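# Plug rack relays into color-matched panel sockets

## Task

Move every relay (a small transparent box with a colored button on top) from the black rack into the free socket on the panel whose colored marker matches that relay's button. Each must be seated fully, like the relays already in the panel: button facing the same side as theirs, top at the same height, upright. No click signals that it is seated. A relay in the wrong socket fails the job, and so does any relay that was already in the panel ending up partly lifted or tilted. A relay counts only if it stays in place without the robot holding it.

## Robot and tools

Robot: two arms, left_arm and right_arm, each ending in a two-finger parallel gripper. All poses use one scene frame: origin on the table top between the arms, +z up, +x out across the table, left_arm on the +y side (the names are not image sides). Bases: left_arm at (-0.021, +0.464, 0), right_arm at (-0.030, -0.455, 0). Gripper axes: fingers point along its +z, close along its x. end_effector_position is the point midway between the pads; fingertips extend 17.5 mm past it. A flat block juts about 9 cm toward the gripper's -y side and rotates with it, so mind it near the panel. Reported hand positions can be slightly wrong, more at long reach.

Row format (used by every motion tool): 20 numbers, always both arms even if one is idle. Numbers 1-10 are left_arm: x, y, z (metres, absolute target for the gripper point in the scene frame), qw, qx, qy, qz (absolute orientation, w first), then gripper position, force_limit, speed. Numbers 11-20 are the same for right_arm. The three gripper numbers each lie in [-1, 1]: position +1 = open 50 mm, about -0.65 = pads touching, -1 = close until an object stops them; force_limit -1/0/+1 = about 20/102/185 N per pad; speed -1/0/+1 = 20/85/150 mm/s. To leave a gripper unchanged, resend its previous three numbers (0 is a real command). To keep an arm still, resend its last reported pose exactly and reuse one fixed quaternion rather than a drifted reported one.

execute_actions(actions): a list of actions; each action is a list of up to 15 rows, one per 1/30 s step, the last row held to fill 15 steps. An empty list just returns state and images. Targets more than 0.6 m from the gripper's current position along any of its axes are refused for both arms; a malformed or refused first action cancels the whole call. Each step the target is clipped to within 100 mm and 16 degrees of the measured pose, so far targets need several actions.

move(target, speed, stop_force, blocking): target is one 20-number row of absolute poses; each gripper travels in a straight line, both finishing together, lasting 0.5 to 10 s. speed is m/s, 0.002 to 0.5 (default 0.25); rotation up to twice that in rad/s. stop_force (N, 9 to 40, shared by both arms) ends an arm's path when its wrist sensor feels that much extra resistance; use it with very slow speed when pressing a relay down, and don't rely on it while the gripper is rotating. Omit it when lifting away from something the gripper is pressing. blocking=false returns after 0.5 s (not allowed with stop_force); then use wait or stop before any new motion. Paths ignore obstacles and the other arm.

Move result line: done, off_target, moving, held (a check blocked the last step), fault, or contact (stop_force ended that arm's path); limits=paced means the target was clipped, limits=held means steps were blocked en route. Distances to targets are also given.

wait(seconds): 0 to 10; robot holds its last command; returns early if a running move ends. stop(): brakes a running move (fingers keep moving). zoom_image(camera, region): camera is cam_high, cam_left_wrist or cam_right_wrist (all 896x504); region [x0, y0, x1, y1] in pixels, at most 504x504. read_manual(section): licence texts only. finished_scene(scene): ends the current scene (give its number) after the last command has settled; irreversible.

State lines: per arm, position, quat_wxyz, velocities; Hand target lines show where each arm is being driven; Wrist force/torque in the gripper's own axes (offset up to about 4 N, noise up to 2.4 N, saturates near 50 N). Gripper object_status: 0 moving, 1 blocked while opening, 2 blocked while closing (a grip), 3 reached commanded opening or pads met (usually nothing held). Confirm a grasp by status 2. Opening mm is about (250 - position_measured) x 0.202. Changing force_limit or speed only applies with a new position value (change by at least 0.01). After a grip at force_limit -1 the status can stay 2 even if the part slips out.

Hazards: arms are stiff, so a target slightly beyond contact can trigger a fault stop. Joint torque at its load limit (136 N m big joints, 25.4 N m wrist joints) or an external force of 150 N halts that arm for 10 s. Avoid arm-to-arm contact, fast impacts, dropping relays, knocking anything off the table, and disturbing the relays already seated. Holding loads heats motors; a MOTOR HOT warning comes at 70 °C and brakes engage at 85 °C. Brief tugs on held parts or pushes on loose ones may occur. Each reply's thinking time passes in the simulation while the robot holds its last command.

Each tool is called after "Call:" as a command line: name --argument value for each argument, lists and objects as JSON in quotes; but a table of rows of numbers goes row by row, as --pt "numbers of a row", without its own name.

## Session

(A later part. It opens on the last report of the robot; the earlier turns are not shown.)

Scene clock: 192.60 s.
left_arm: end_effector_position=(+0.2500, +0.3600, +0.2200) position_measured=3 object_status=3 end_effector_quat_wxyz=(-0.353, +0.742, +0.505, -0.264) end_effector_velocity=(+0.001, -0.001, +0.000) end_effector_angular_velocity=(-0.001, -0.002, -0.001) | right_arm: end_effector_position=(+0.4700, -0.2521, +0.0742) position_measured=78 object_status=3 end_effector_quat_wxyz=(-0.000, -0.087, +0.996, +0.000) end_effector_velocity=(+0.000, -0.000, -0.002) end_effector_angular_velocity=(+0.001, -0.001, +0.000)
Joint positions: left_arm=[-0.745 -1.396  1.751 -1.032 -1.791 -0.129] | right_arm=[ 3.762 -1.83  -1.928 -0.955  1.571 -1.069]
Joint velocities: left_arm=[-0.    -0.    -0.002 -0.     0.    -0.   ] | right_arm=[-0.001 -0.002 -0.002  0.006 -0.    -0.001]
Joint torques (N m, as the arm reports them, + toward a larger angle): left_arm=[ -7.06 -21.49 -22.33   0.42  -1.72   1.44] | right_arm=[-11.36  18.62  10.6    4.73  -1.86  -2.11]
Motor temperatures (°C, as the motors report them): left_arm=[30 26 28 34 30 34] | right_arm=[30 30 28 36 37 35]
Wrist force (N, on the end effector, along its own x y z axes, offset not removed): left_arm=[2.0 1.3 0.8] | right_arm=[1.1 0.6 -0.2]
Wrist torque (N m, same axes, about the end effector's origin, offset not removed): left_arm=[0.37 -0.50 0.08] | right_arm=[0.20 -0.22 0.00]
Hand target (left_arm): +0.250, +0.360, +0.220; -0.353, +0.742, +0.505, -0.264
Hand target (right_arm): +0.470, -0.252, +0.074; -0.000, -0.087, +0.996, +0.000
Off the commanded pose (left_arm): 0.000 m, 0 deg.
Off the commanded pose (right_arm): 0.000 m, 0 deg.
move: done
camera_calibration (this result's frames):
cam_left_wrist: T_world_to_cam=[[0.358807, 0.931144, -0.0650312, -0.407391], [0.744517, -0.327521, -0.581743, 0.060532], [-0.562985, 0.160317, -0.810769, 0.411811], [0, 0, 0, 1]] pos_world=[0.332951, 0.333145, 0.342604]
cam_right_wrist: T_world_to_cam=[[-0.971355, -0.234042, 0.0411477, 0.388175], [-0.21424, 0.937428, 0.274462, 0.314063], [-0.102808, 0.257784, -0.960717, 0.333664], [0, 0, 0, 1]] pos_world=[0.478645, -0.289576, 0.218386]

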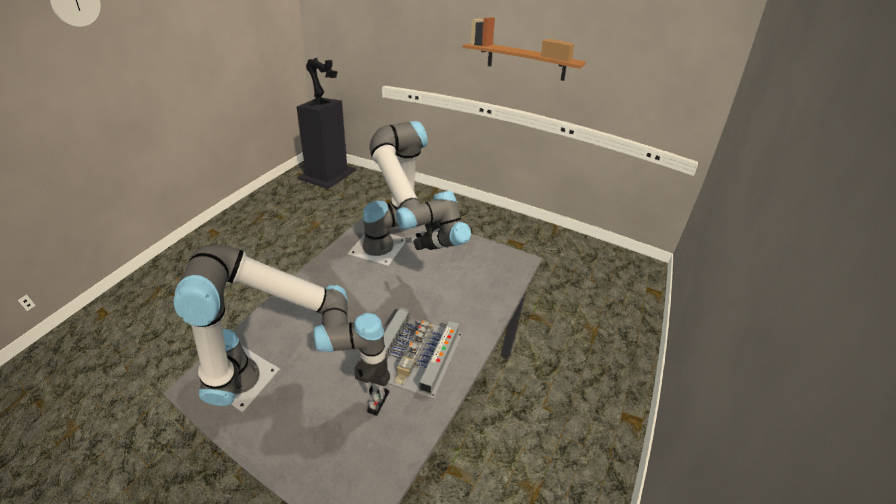

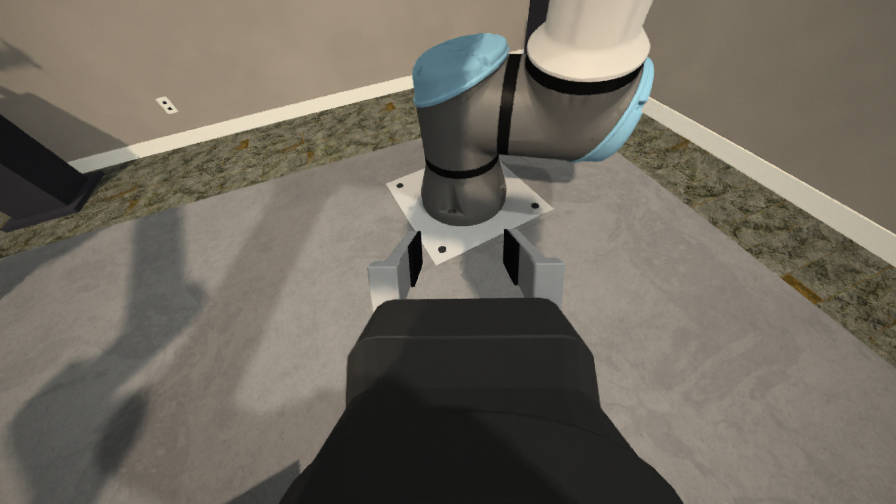

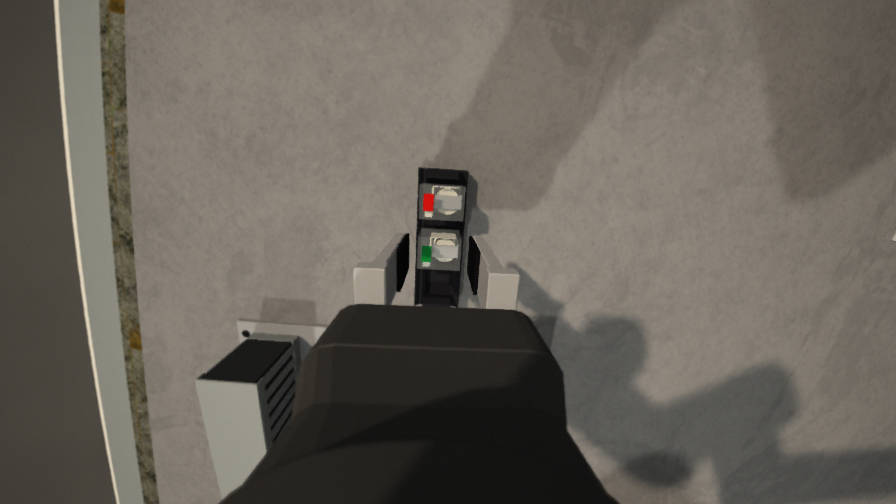

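Call:
move --target '[0.25,0.36,0.22,-0.353,0.742,0.505,-0.264,1,0,0, 0.4694,-0.2522,0.068,0,-0.0872,0.9962,0,0.5,0,-0.3]' --speed 0.02 --stop_force 15

Call:
move --target '[0.25,0.36,0.22,-0.353,0.742,0.505,-0.264,1,0,0, 0.4694,-0.2522,0.050,0,-0.0872,0.9962,0,0.5,0,-0.3]' --speed 0.025 --stop_force 15

Call:
execute_actions --actions '[[[0.25,0.36,0.22,-0.353,0.742,0.505,-0.264,1,0,0, 0.4694,-0.2522,0.050,0,-0.0872,0.9962,0,-1,0,-0.5]],[[0.25,0.36,0.22,-0.353,0.742,0.505,-0.264,1,0,0, 0.4694,-0.2522,0.050,0,-0.0872,0.9962,0,-1,0,-0.5]]]'

Call:
zoom_image --camera "cam_right_wrist" --region '[340, 150, 540, 330]'

Scene clock: 196.90 s.
left_arm: end_effector_position=(+0.2500, +0.3600, +0.2200) position_measured=3 object_status=3 end_effector_quat_wxyz=(-0.353, +0.742, +0.505, -0.264) end_effector_velocity=(+0.000, +0.000, -0.000) end_effector_angular_velocity=(-0.001, -0.001, +0.001) | right_arm: end_effector_position=(+0.4694, -0.2522, +0.0683) position_measured=78 object_status=3 end_effector_quat_wxyz=(-0.000, -0.087, +0.996, -0.000) end_effector_velocity=(-0.000, +0.000, -0.002) end_effector_angular_velocity=(+0.001, -0.001, +0.000)
Joint positions: left_arm=[-0.745 -1.396  1.751 -1.032 -1.791 -0.129] | right_arm=[ 3.763 -1.837 -1.936 -0.939  1.571 -1.068]
Joint velocities: left_arm=[ 0.001 -0.    -0.    -0.001 -0.    -0.   ] | right_arm=[ 0.001 -0.003 -0.004  0.009 -0.     0.   ]
Joint torques (N m, as the arm reports them, + toward a larger angle): left_arm=[ -7.27 -22.39 -22.49   0.3   -1.57   1.44] | right_arm=[15.01 19.45 11.38  4.85 -1.51  2.45]
Motor temperatures (°C, as the motors report them): left_arm=[30 26 28 34 30 34] | right_arm=[30 30 28 36 37 35]
Wrist force (N, on the end effector, along its own x y z axes, offset not removed): left_arm=[2.5 -0.9 0.1] | right_arm=[1.5 1.5 0.3]
Wrist torque (N m, same axes, about the end effector's origin, offset not removed): left_arm=[-0.07 -0.49 0.07] | right_arm=[0.40 -0.28 -0.01]
Hand target (left_arm): +0.250, +0.360, +0.220; -0.353, +0.742, +0.505, -0.264
Hand target (right_arm): +0.469, -0.252, +0.068; -0.000, -0.087, +0.996, -0.000
Off the commanded pose (left_arm): 0.000 m, 0 deg.
Off the commanded pose (right_arm): 0.000 m, 0 deg.
move: done
camera_calibration (this result's frames):
cam_left_wrist: T_world_to_cam=[[0.358807, 0.931144, -0.0650313, -0.407391], [0.744517, -0.327521, -0.581743, 0.0605319], [-0.562986, 0.160316, -0.810769, 0.411811], [0, 0, 0, 1]] pos_world=[0.332951, 0.333145, 0.342604]
cam_right_wrist: T_world_to_cam=[[-0.971369, -0.233984, 0.0411472, 0.387806], [-0.214189, 0.93745, 0.274428, 0.315706], [-0.102785, 0.257758, -0.960727, 0.327911], [0, 0, 0, 1]] pos_world=[0.478028, -0.28974, 0.212437]

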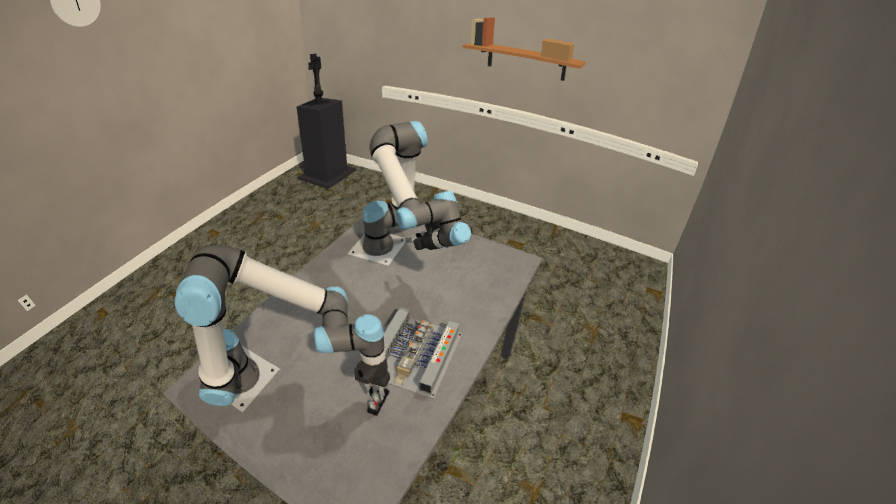

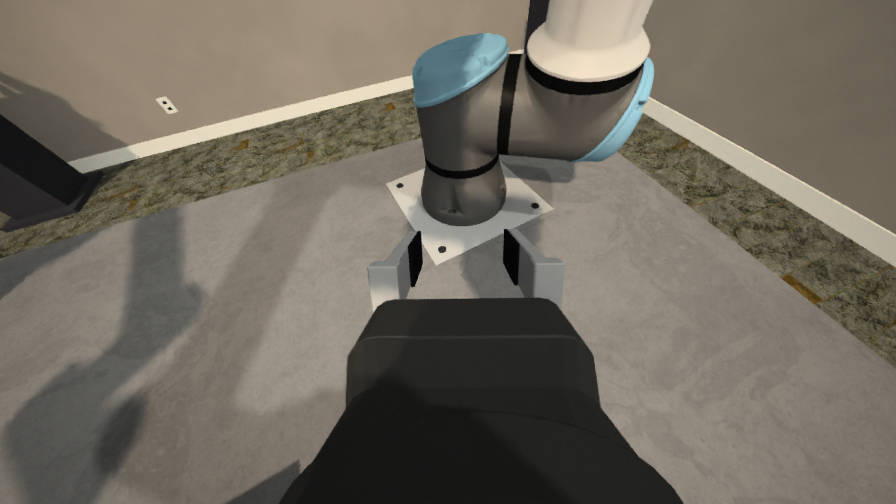

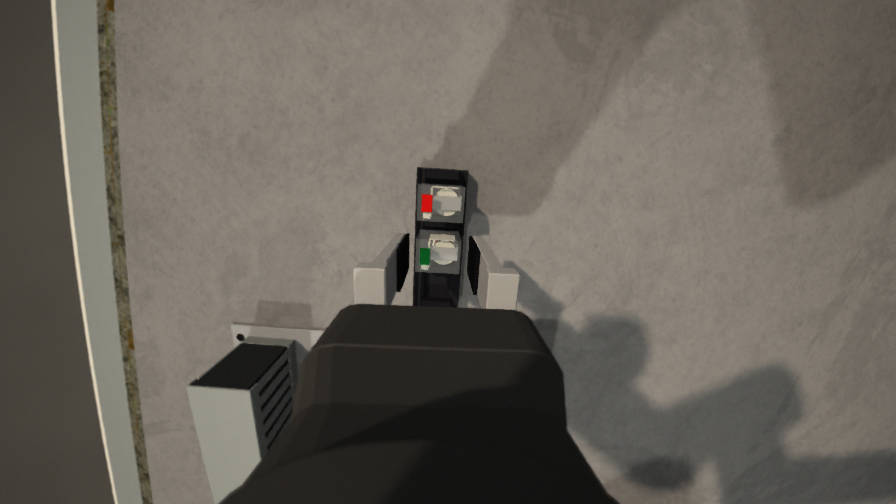

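Scene clock: 197.97 s.
left_arm: end_effector_position=(+0.2500, +0.3600, +0.2200) position_measured=3 object_status=3 end_effector_quat_wxyz=(-0.353, +0.742, +0.505, -0.264) end_effector_velocity=(-0.000, +0.000, -0.000) end_effector_angular_velocity=(+0.001, +0.000, -0.000) | right_arm: end_effector_position=(+0.4694, -0.2522, +0.0502) position_measured=78 object_status=3 end_effector_quat_wxyz=(-0.000, -0.087, +0.996, -0.000) end_effector_velocity=(+0.000, +0.000, -0.002) end_effector_angular_velocity=(+0.001, -0.001, -0.000)
Joint positions: left_arm=[-0.745 -1.396  1.751 -1.032 -1.791 -0.129] | right_arm=[ 3.763 -1.865 -1.956 -0.891  1.571 -1.068]
Joint velocities: left_arm=[ 0.     0.     0.     0.     0.001 -0.   ] | right_arm=[-0.    -0.004 -0.002  0.007 -0.    -0.   ]
Joint torques (N m, as the arm reports them, + toward a larger angle): left_arm=[ -6.68 -22.45 -21.95   0.47  -1.72   1.46] | right_arm=[15.02 20.69  9.25  4.86 -1.61  2.34]
Motor temperatures (°C, as the motors report them): left_arm=[30 26 28 34 30 34] | right_arm=[30 30 28 36 37 35]
Wrist force (N, on the end effector, along its own x y z axes, offset not removed): left_arm=[3.1 -0.1 1.1] | right_arm=[2.9 0.3 -1.4]
Wrist torque (N m, same axes, about the end effector's origin, offset not removed): left_arm=[0.07 -0.72 0.03] | right_arm=[0.08 -0.56 -0.03]
Hand target (left_arm): +0.250, +0.360, +0.220; -0.353, +0.742, +0.505, -0.264
Hand target (right_arm): +0.469, -0.252, +0.050; -0.000, -0.087, +0.996, -0.000
Off the commanded pose (left_arm): 0.000 m, 0 deg.
Off the commanded pose (right_arm): 0.000 m, 0 deg.
move: done
camera_calibration (this result's frames):
cam_left_wrist: T_world_to_cam=[[0.358807, 0.931144, -0.0650312, -0.407391], [0.744517, -0.327521, -0.581743, 0.060532], [-0.562986, 0.160317, -0.810769, 0.411811], [0, 0, 0, 1]] pos_world=[0.332951, 0.333145, 0.342604]
cam_right_wrist: T_world_to_cam=[[-0.971356, -0.23404, 0.041144, 0.388465], [-0.214244, 0.937437, 0.274429, 0.320658], [-0.102797, 0.257753, -0.960727, 0.310572], [0, 0, 0, 1]] pos_world=[0.477963, -0.289731, 0.194394]

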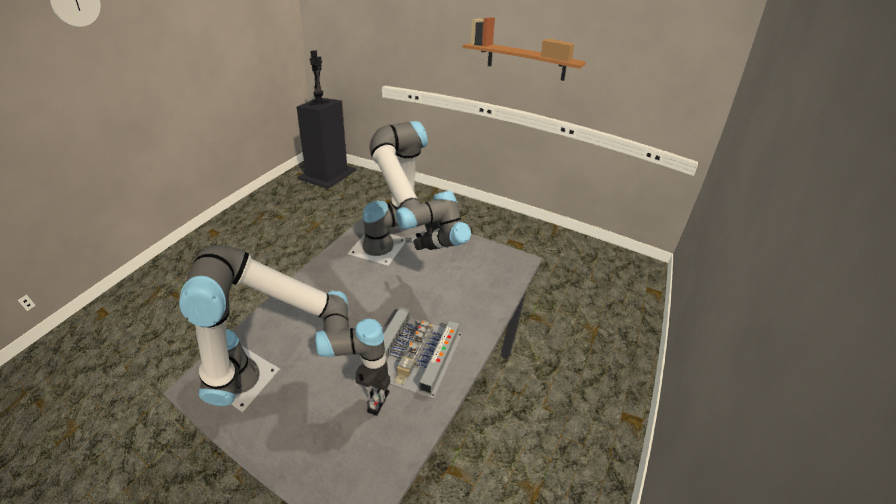

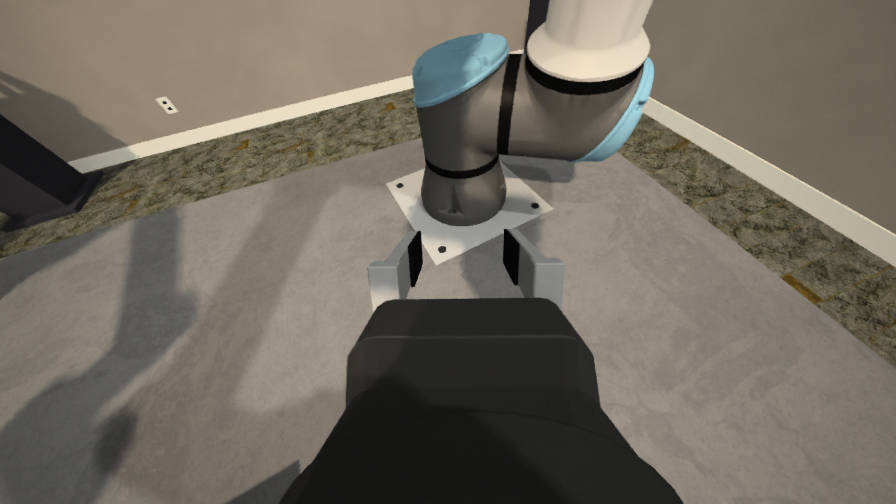

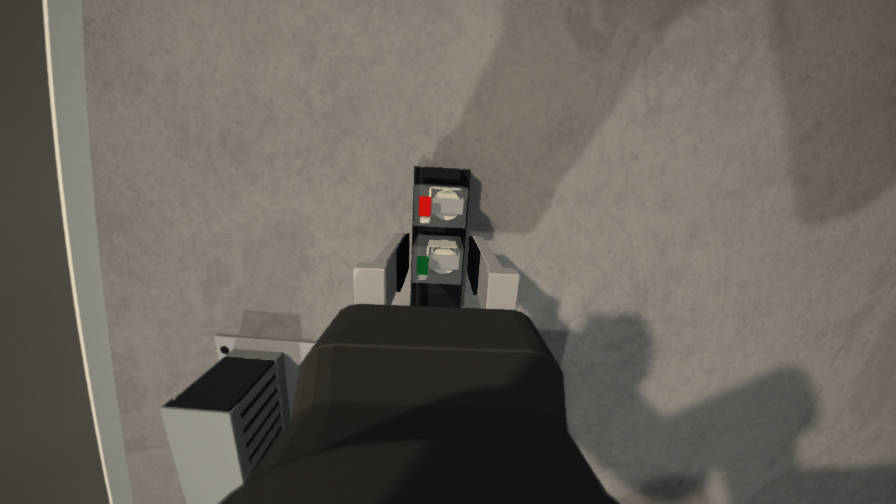

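Scene clock: 198.97 s.
left_arm: end_effector_position=(+0.2500, +0.3600, +0.2200) position_measured=3 object_status=3 end_effector_quat_wxyz=(-0.353, +0.742, +0.505, -0.264) end_effector_velocity=(-0.000, -0.000, -0.000) end_effector_angular_velocity=(+0.000, +0.001, +0.000) | right_arm: end_effector_position=(+0.4694, -0.2522, +0.0500) position_measured=122 object_status=2 end_effector_quat_wxyz=(+0.000, -0.087, +0.996, +0.000) end_effector_velocity=(+0.000, +0.000, +0.000) end_effector_angular_velocity=(+0.001, -0.001, -0.000)
Joint positions: left_arm=[-0.745 -1.396  1.751 -1.032 -1.791 -0.129] | right_arm=[ 3.763 -1.865 -1.956 -0.891  1.571 -1.068]
Joint velocities: left_arm=[-0.001 -0.     0.001  0.    -0.    -0.   ] | right_arm=[-0.     0.     0.     0.001 -0.     0.   ]
Joint torques (N m, as the arm reports them, + toward a larger angle): left_arm=[ -7.77 -22.84 -22.92   0.34  -1.43   1.54] | right_arm=[13.85 18.35  7.68  4.75 -1.59  2.21]
Motor temperatures (°C, as the motors report them): left_arm=[30 26 28 34 30 34] | right_arm=[30 30 28 36 37 35]
Wrist force (N, on the end effector, along its own x y z axes, offset not removed): left_arm=[2.0 -1.6 1.0] | right_arm=[2.3 0.4 -4.4]
Wrist torque (N m, same axes, about the end effector's origin, offset not removed): left_arm=[-0.24 -0.46 -0.01] | right_arm=[0.23 -0.09 -0.02]
Hand target (left_arm): +0.250, +0.360, +0.220; -0.353, +0.742, +0.505, -0.264
Hand target (right_arm): +0.469, -0.252, +0.050; +0.000, -0.087, +0.996, -0.000
Off the commanded pose (left_arm): 0.000 m, 0 deg.
Off the commanded pose (right_arm): 0.000 m, 0 deg.
camera_calibration (this result's frames):
cam_left_wrist: T_world_to_cam=[[0.358807, 0.931144, -0.0650313, -0.407391], [0.744517, -0.327521, -0.581743, 0.060532], [-0.562986, 0.160316, -0.810769, 0.411811], [0, 0, 0, 1]] pos_world=[0.332951, 0.333145, 0.342604]
cam_right_wrist: T_world_to_cam=[[-0.971357, -0.234041, 0.0411229, 0.388521], [-0.214249, 0.937433, 0.274439, 0.320704], [-0.10278, 0.257768, -0.960725, 0.310333], [0, 0, 0, 1]] pos_world=[0.477999, -0.289702, 0.194153]

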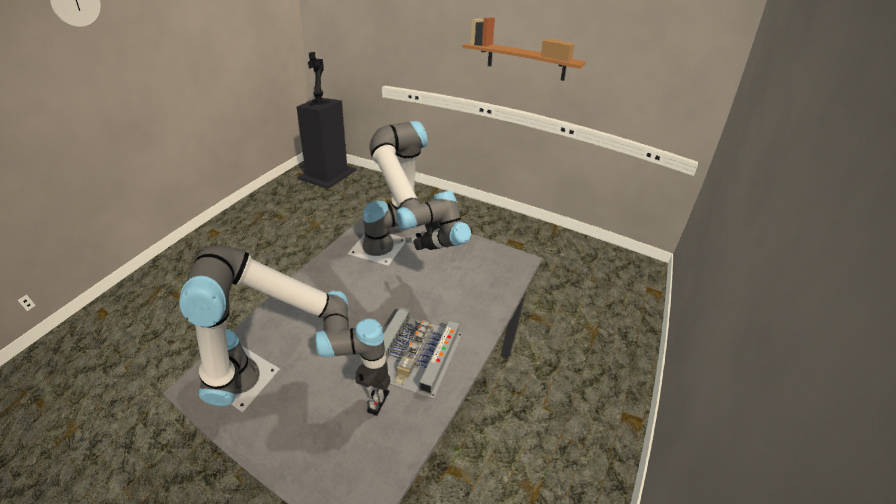

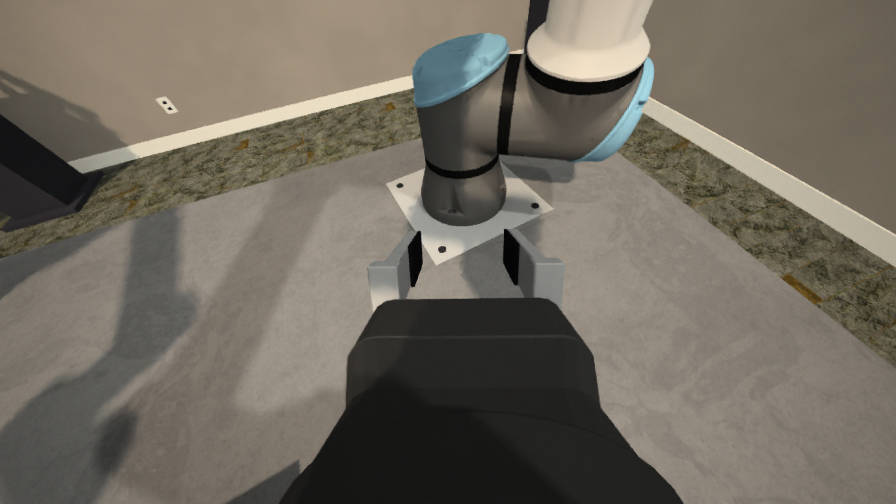

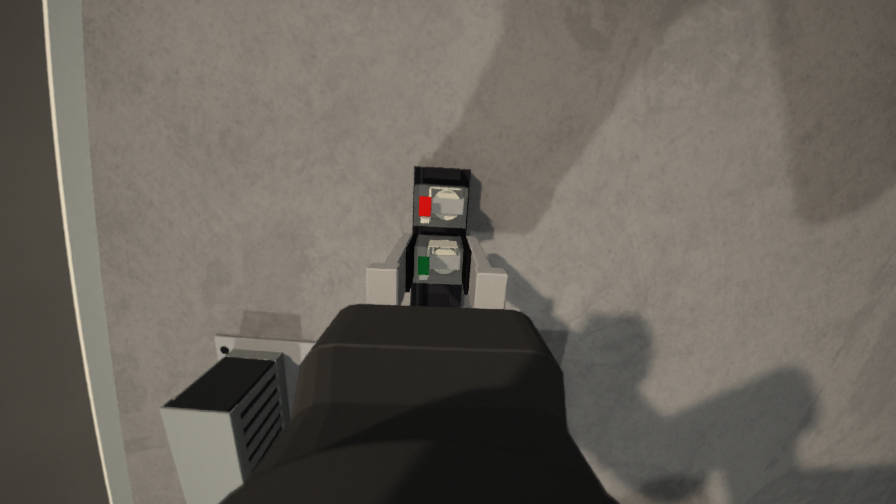

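Region (340, 150, 540, 330) of cam_right_wrist's 896x504 image, scaled by 2.520, with more detail than that image has; it fills the top 454 rows of this view, and the rest is white.

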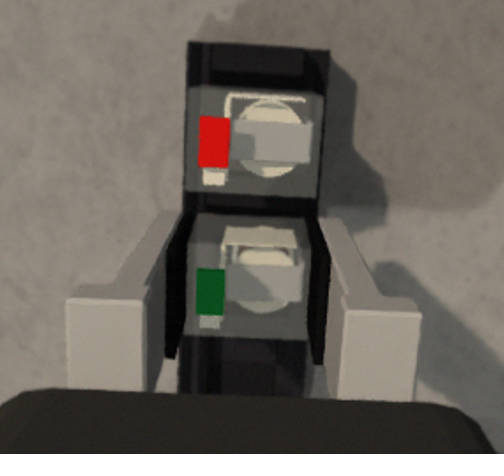

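Call:
move --target '[0.25,0.36,0.22,-0.353,0.742,0.505,-0.264,1,0,0, 0.4694,-0.2522,0.095,0,-0.0872,0.9962,0,-1,0,-0.5]' --speed 0.07

Call:
move --target '[0.25,0.36,0.22,-0.353,0.742,0.505,-0.264,1,0,0, 0.468,-0.15,0.15,0,0.6428,0.7660,0,-1,0,-0.5]' --speed 0.4

Call:
move --target '[0.25,0.36,0.22,-0.353,0.742,0.505,-0.264,1,0,0, 0.4651,0.0198,0.125,0,0.99692,0.07846,0,-1,0,-0.5]' --speed 0.4

Call:
move --target '[0.25,0.36,0.22,-0.353,0.742,0.505,-0.264,1,0,0, 0.4651,0.0198,0.081,0,0.99692,0.07846,0,-1,0,-0.5]' --speed 0.06 --stop_force 15

Call:
zoom_image --camera "cam_right_wrist" --region '[360, 110, 540, 320]'

Scene clock: 204.77 s.
left_arm: end_effector_position=(+0.2500, +0.3600, +0.2200) position_measured=3 object_status=3 end_effector_quat_wxyz=(-0.353, +0.742, +0.505, -0.264) end_effector_velocity=(-0.000, -0.000, +0.000) end_effector_angular_velocity=(+0.000, -0.000, -0.000) | right_arm: end_effector_position=(+0.4695, -0.2521, +0.0947) position_measured=122 object_status=2 end_effector_quat_wxyz=(+0.000, -0.087, +0.996, -0.000) end_effector_velocity=(-0.000, -0.000, +0.002) end_effector_angular_velocity=(-0.000, +0.000, +0.000)
Joint positions: left_arm=[-0.745 -1.396  1.751 -1.032 -1.791 -0.129] | right_arm=[ 3.763 -1.8   -1.904 -1.009  1.571 -1.068]
Joint velocities: left_arm=[-0.  0. -0.  0.  0. -0.] | right_arm=[ 0.     0.003  0.003 -0.007  0.    -0.   ]
Joint torques (N m, as the arm reports them, + toward a larger angle): left_arm=[ -8.08 -23.12 -22.12   0.25  -1.35   1.45] | right_arm=[ 8.36 48.65 32.82  1.54 -1.13 -1.62]
Motor temperatures (°C, as the motors report them): left_arm=[30 26 28 34 30 34] | right_arm=[30 30 28 36 37 35]
Wrist force (N, on the end effector, along its own x y z axes, offset not removed): left_arm=[3.1 -0.1 1.0] | right_arm=[1.5 0.3 -0.2]
Wrist torque (N m, same axes, about the end effector's origin, offset not removed): left_arm=[0.07 -0.74 0.04] | right_arm=[0.08 -0.29 0.08]
Hand target (left_arm): +0.250, +0.360, +0.220; -0.353, +0.742, +0.505, -0.264
Hand target (right_arm): +0.469, -0.252, +0.095; +0.000, -0.087, +0.996, +0.000
Off the commanded pose (left_arm): 0.000 m, 0 deg.
Off the commanded pose (right_arm): 0.000 m, 0 deg.
move: done
camera_calibration (this result's frames):
cam_left_wrist: T_world_to_cam=[[0.358807, 0.931144, -0.0650312, -0.407391], [0.744517, -0.327521, -0.581743, 0.0605319], [-0.562985, 0.160316, -0.810769, 0.411811], [0, 0, 0, 1]] pos_world=[0.332951, 0.333145, 0.342604]
cam_right_wrist: T_world_to_cam=[[-0.971358, -0.234043, 0.0410815, 0.386789], [-0.214264, 0.937437, 0.274413, 0.308403], [-0.102736, 0.257751, -0.960734, 0.35327], [0, 0, 0, 1]] pos_world=[0.478084, -0.289639, 0.238879]

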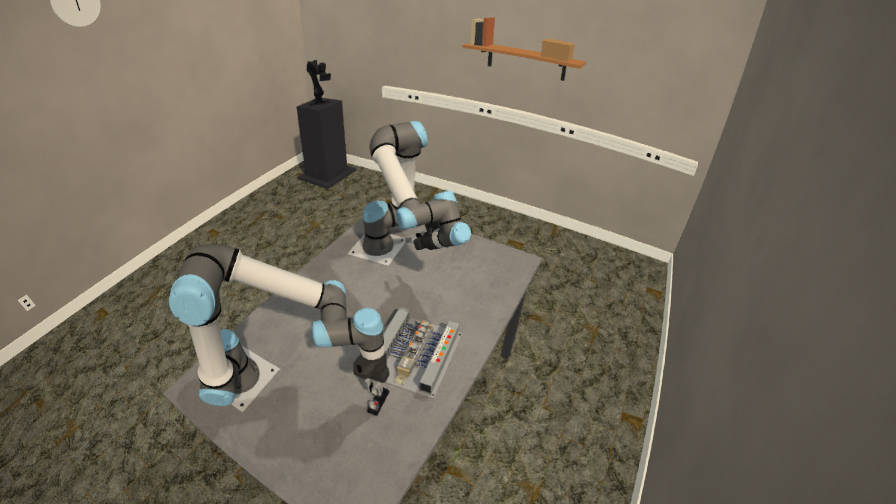

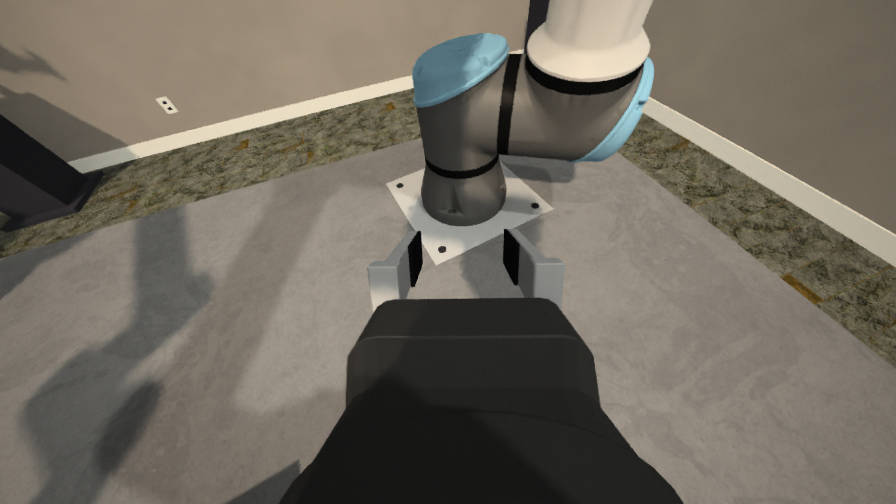

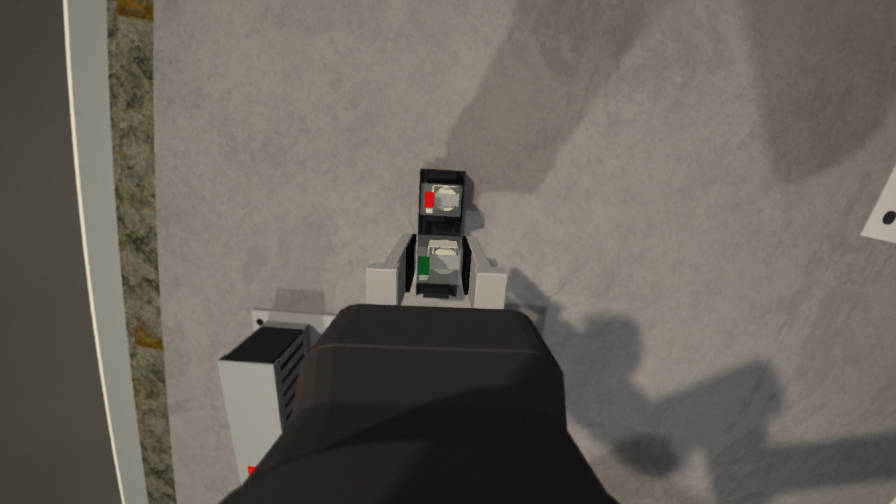

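Scene clock: 207.33 s.
left_arm: end_effector_position=(+0.2500, +0.3600, +0.2200) position_measured=3 object_status=3 end_effector_quat_wxyz=(-0.353, +0.742, +0.505, -0.264) end_effector_velocity=(+0.000, -0.000, +0.001) end_effector_angular_velocity=(-0.001, -0.001, +0.000) | right_arm: end_effector_position=(+0.4682, -0.1500, +0.1499) position_measured=122 object_status=2 end_effector_quat_wxyz=(+0.000, +0.642, +0.767, +0.000) end_effector_velocity=(+0.000, +0.001, +0.001) end_effector_angular_velocity=(-0.001, -0.001, -0.014)
Joint positions: left_arm=[-0.745 -1.396  1.751 -1.032 -1.791 -0.129] | right_arm=[ 3.841 -1.878 -1.643 -1.192  1.571  0.579]
Joint velocities: left_arm=[ 0.     0.    -0.002  0.001 -0.    -0.   ] | right_arm=[ 0.001 -0.     0.002 -0.002 -0.001  0.015]
Joint torques (N m, as the arm reports them, + toward a larger angle): left_arm=[ -7.67 -22.39 -22.65   0.12  -1.64   1.17] | right_arm=[14.98 24.63 35.65  2.03 -1.95  2.44]
Motor temperatures (°C, as the motors report them): left_arm=[30 26 28 34 30 34] | right_arm=[30 30 28 36 37 35]
Wrist force (N, on the end effector, along its own x y z axes, offset not removed): left_arm=[2.8 1.2 0.1] | right_arm=[2.7 0.5 0.3]
Wrist torque (N m, same axes, about the end effector's origin, offset not removed): left_arm=[0.29 -0.55 0.06] | right_arm=[0.18 -0.46 -0.10]
Hand target (left_arm): +0.250, +0.360, +0.220; -0.353, +0.742, +0.505, -0.264
Hand target (right_arm): +0.468, -0.150, +0.150; +0.000, +0.643, +0.766, -0.000
Off the commanded pose (left_arm): 0.000 m, 0 deg.
Off the commanded pose (right_arm): 0.000 m, 0 deg.
move: done
camera_calibration (this result's frames):
cam_left_wrist: T_world_to_cam=[[0.358807, 0.931144, -0.0650309, -0.407391], [0.744516, -0.327521, -0.581743, 0.0605321], [-0.562986, 0.160317, -0.810769, 0.411811], [0, 0, 0, 1]] pos_world=[0.332951, 0.333145, 0.342604]
cam_right_wrist: T_world_to_cam=[[-0.235394, 0.97103, 0.0411128, 0.243352], [0.937129, 0.215556, 0.274453, -0.450152], [0.25764, 0.103133, -0.960721, 0.187864], [0, 0, 0, 1]] pos_world=[0.430733, -0.158644, 0.294026]

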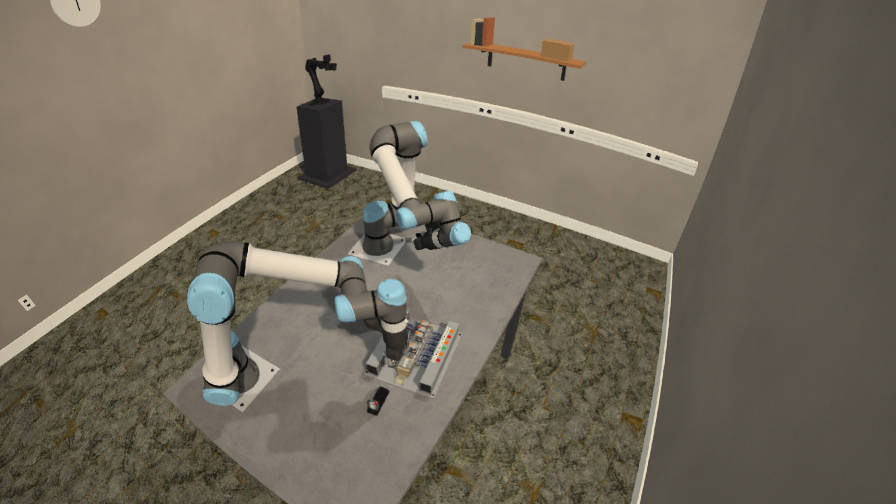

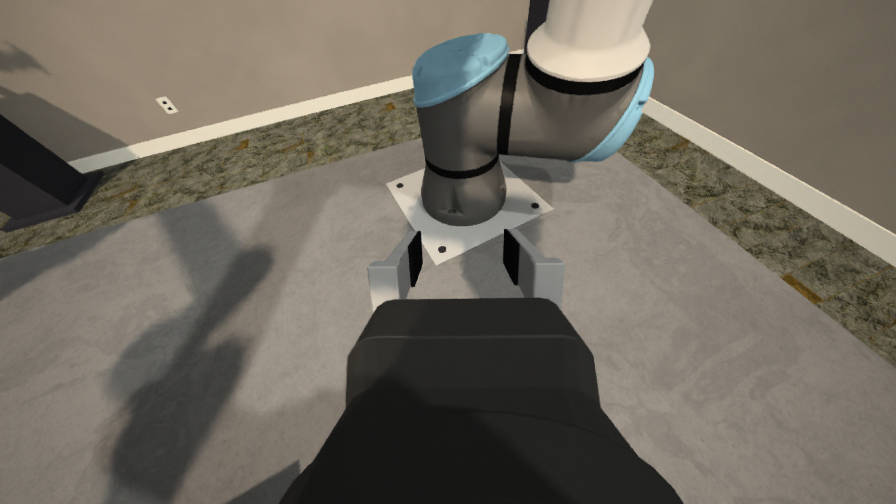

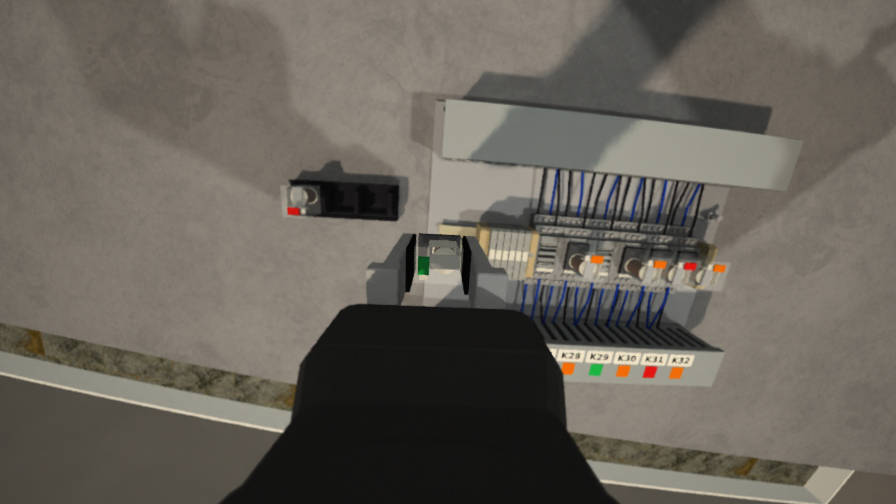

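Scene clock: 209.93 s.
left_arm: end_effector_position=(+0.2500, +0.3600, +0.2200) position_measured=3 object_status=3 end_effector_quat_wxyz=(-0.353, +0.742, +0.505, -0.264) end_effector_velocity=(+0.000, -0.000, +0.000) end_effector_angular_velocity=(-0.001, -0.001, +0.001) | right_arm: end_effector_position=(+0.4652, +0.0195, +0.1248) position_measured=122 object_status=2 end_effector_quat_wxyz=(+0.000, +0.997, +0.079, +0.000) end_effector_velocity=(+0.000, +0.001, -0.000) end_effector_angular_velocity=(-0.002, -0.000, -0.014)
Joint positions: left_arm=[-0.745 -1.396  1.751 -1.032 -1.791 -0.129] | right_arm=[ 4.019 -2.044 -1.472 -1.197  1.571  2.345]
Joint velocities: left_arm=[-0.     0.    -0.001 -0.    -0.001 -0.   ] | right_arm=[ 0.002 -0.002  0.003 -0.003 -0.001  0.017]
Joint torques (N m, as the arm reports them, + toward a larger angle): left_arm=[ -6.76 -22.6  -22.73  -0.13  -1.66   1.3 ] | right_arm=[12.98 31.01 35.08  1.7  -1.62  2.31]
Motor temperatures (°C, as the motors report them): left_arm=[30 26 28 34 30 34] | right_arm=[30 30 28 36 37 35]
Wrist force (N, on the end effector, along its own x y z axes, offset not removed): left_arm=[2.4 0.8 0.3] | right_arm=[1.5 1.7 -0.5]
Wrist torque (N m, same axes, about the end effector's origin, offset not removed): left_arm=[0.22 -0.60 0.07] | right_arm=[0.37 -0.30 -0.02]
Hand target (left_arm): +0.250, +0.360, +0.220; -0.353, +0.742, +0.505, -0.264
Hand target (right_arm): +0.465, +0.020, +0.125; +0.000, +0.997, +0.078, +0.000
Off the commanded pose (left_arm): 0.000 m, 0 deg.
Off the commanded pose (right_arm): 0.000 m, 0 deg.
move: done
camera_calibration (this result's frames):
cam_left_wrist: T_world_to_cam=[[0.358807, 0.931144, -0.0650311, -0.407391], [0.744517, -0.327521, -0.581743, 0.060532], [-0.562986, 0.160317, -0.810769, 0.411811], [0, 0, 0, 1]] pos_world=[0.332951, 0.333145, 0.342604]
cam_right_wrist: T_world_to_cam=[[0.974957, 0.218548, 0.0411655, -0.46935], [0.199265, -0.940668, 0.274659, -0.111184], [0.0987493, -0.259578, -0.96066, 0.2281], [0, 0, 0, 1]] pos_world=[0.457227, 0.0571985, 0.268985]

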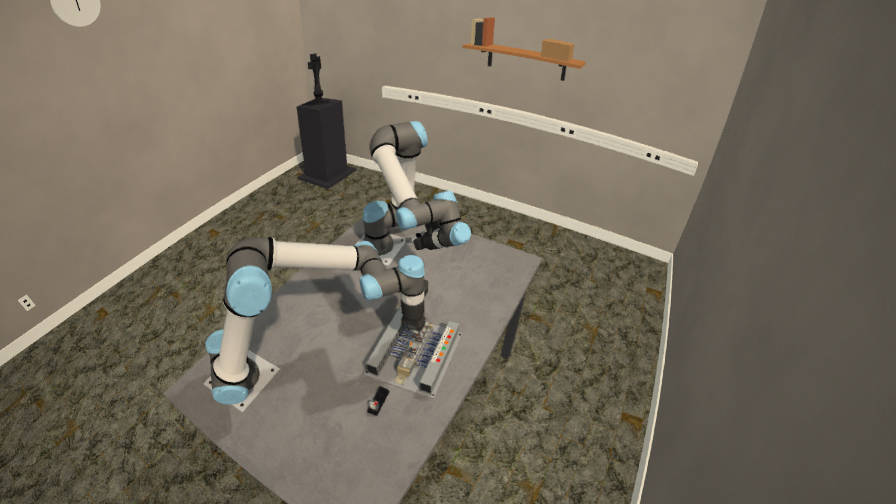

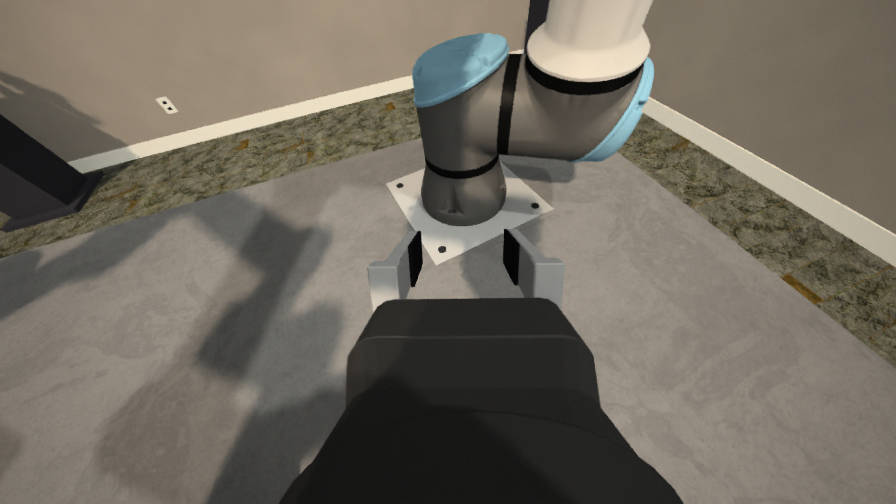

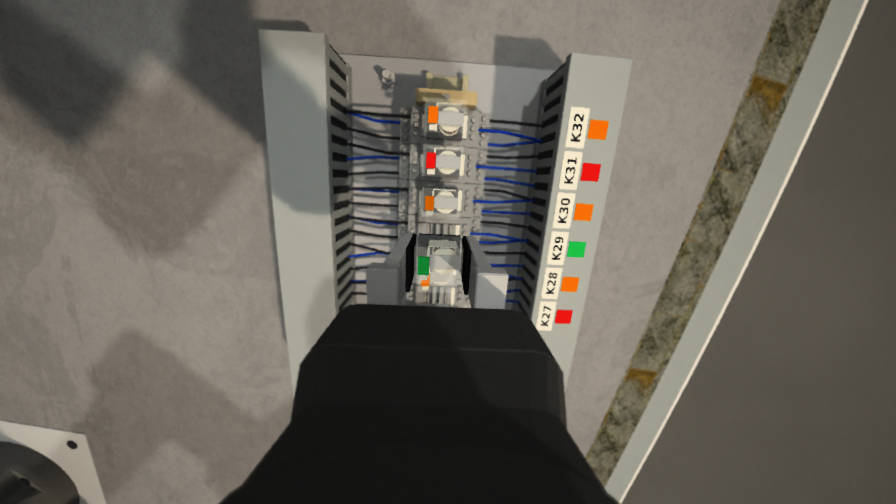

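Scene clock: 211.07 s.
left_arm: end_effector_position=(+0.2500, +0.3600, +0.2200) position_measured=3 object_status=3 end_effector_quat_wxyz=(-0.353, +0.742, +0.505, -0.264) end_effector_velocity=(-0.000, +0.000, +0.000) end_effector_angular_velocity=(-0.000, +0.001, +0.001) | right_arm: end_effector_position=(+0.4650, +0.0197, +0.0813) position_measured=122 object_status=2 end_effector_quat_wxyz=(+0.000, +0.997, +0.078, -0.000) end_effector_velocity=(-0.000, -0.000, -0.002) end_effector_angular_velocity=(-0.000, +0.000, -0.000)
Joint positions: left_arm=[-0.745 -1.396  1.751 -1.032 -1.791 -0.129] | right_arm=[ 4.019 -2.086 -1.528 -1.098  1.571  2.347]
Joint velocities: left_arm=[ 0.001  0.     0.     0.    -0.001  0.   ] | right_arm=[-0.    -0.003 -0.003  0.005  0.     0.   ]
Joint torques (N m, as the arm reports them, + toward a larger angle): left_arm=[ -7.57 -23.63 -23.06   0.27  -1.58   1.29] | right_arm=[14.88 32.36 11.43  4.83  1.57  2.59]
Motor temperatures (°C, as the motors report them): left_arm=[30 26 28 34 30 34] | right_arm=[30 30 28 36 37 35]
Wrist force (N, on the end effector, along its own x y z axes, offset not removed): left_arm=[3.0 -2.4 -0.4] | right_arm=[1.6 0.5 1.6]
Wrist torque (N m, same axes, about the end effector's origin, offset not removed): left_arm=[-0.35 -0.63 0.02] | right_arm=[0.18 -0.25 -0.02]
Hand target (left_arm): +0.250, +0.360, +0.220; -0.353, +0.742, +0.505, -0.264
Hand target (right_arm): +0.465, +0.020, +0.081; +0.000, +0.997, +0.078, -0.000
Off the commanded pose (left_arm): 0.000 m, 0 deg.
Off the commanded pose (right_arm): 0.000 m, 0 deg.
move: done
camera_calibration (this result's frames):
cam_left_wrist: T_world_to_cam=[[0.358807, 0.931144, -0.0650312, -0.407391], [0.744517, -0.327521, -0.581743, 0.060532], [-0.562986, 0.160317, -0.810769, 0.411811], [0, 0, 0, 1]] pos_world=[0.332951, 0.333145, 0.342604]
cam_right_wrist: T_world_to_cam=[[0.975309, 0.216985, 0.0411042, -0.46752], [0.197793, -0.941038, 0.274455, -0.0983158], [0.0982332, -0.259549, -0.960721, 0.186592], [0, 0, 0, 1]] pos_world=[0.457094, 0.0573556, 0.225463]

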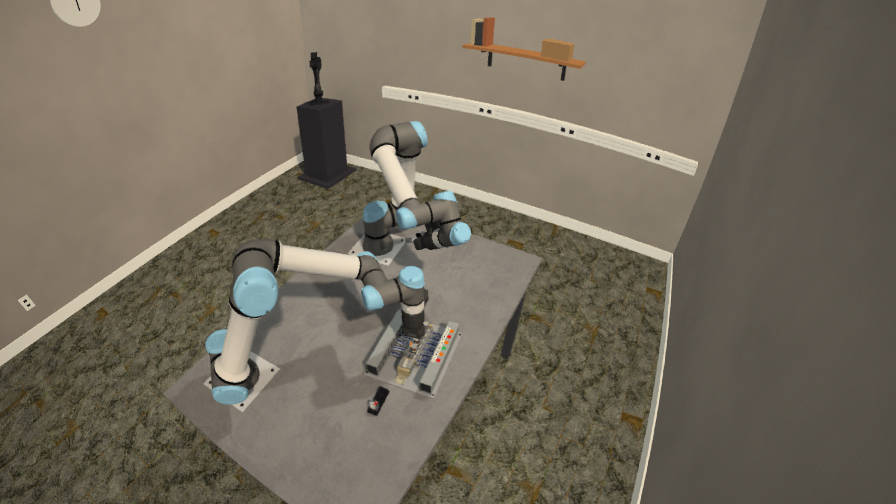

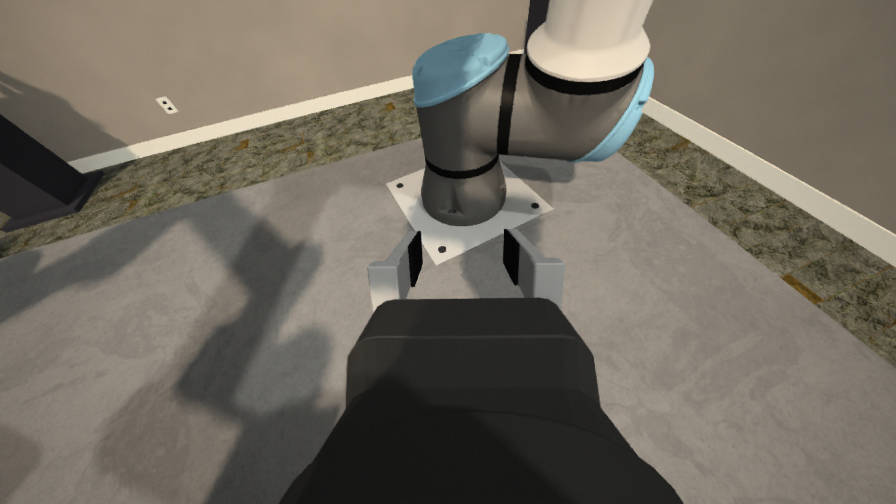

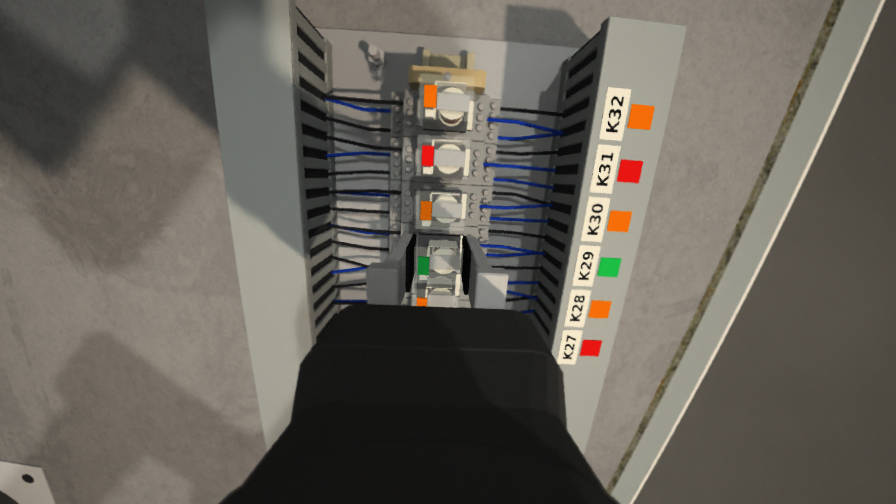

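Region (360, 110, 540, 320) of cam_right_wrist's 896x504 image, scaled by 2.400, with more detail than that image has; it fills the left 432 columns of this view, and the rest is white.

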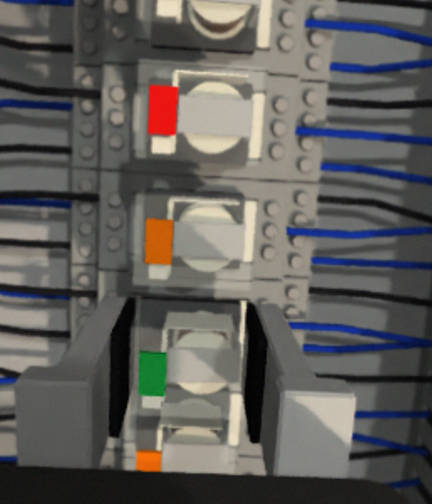

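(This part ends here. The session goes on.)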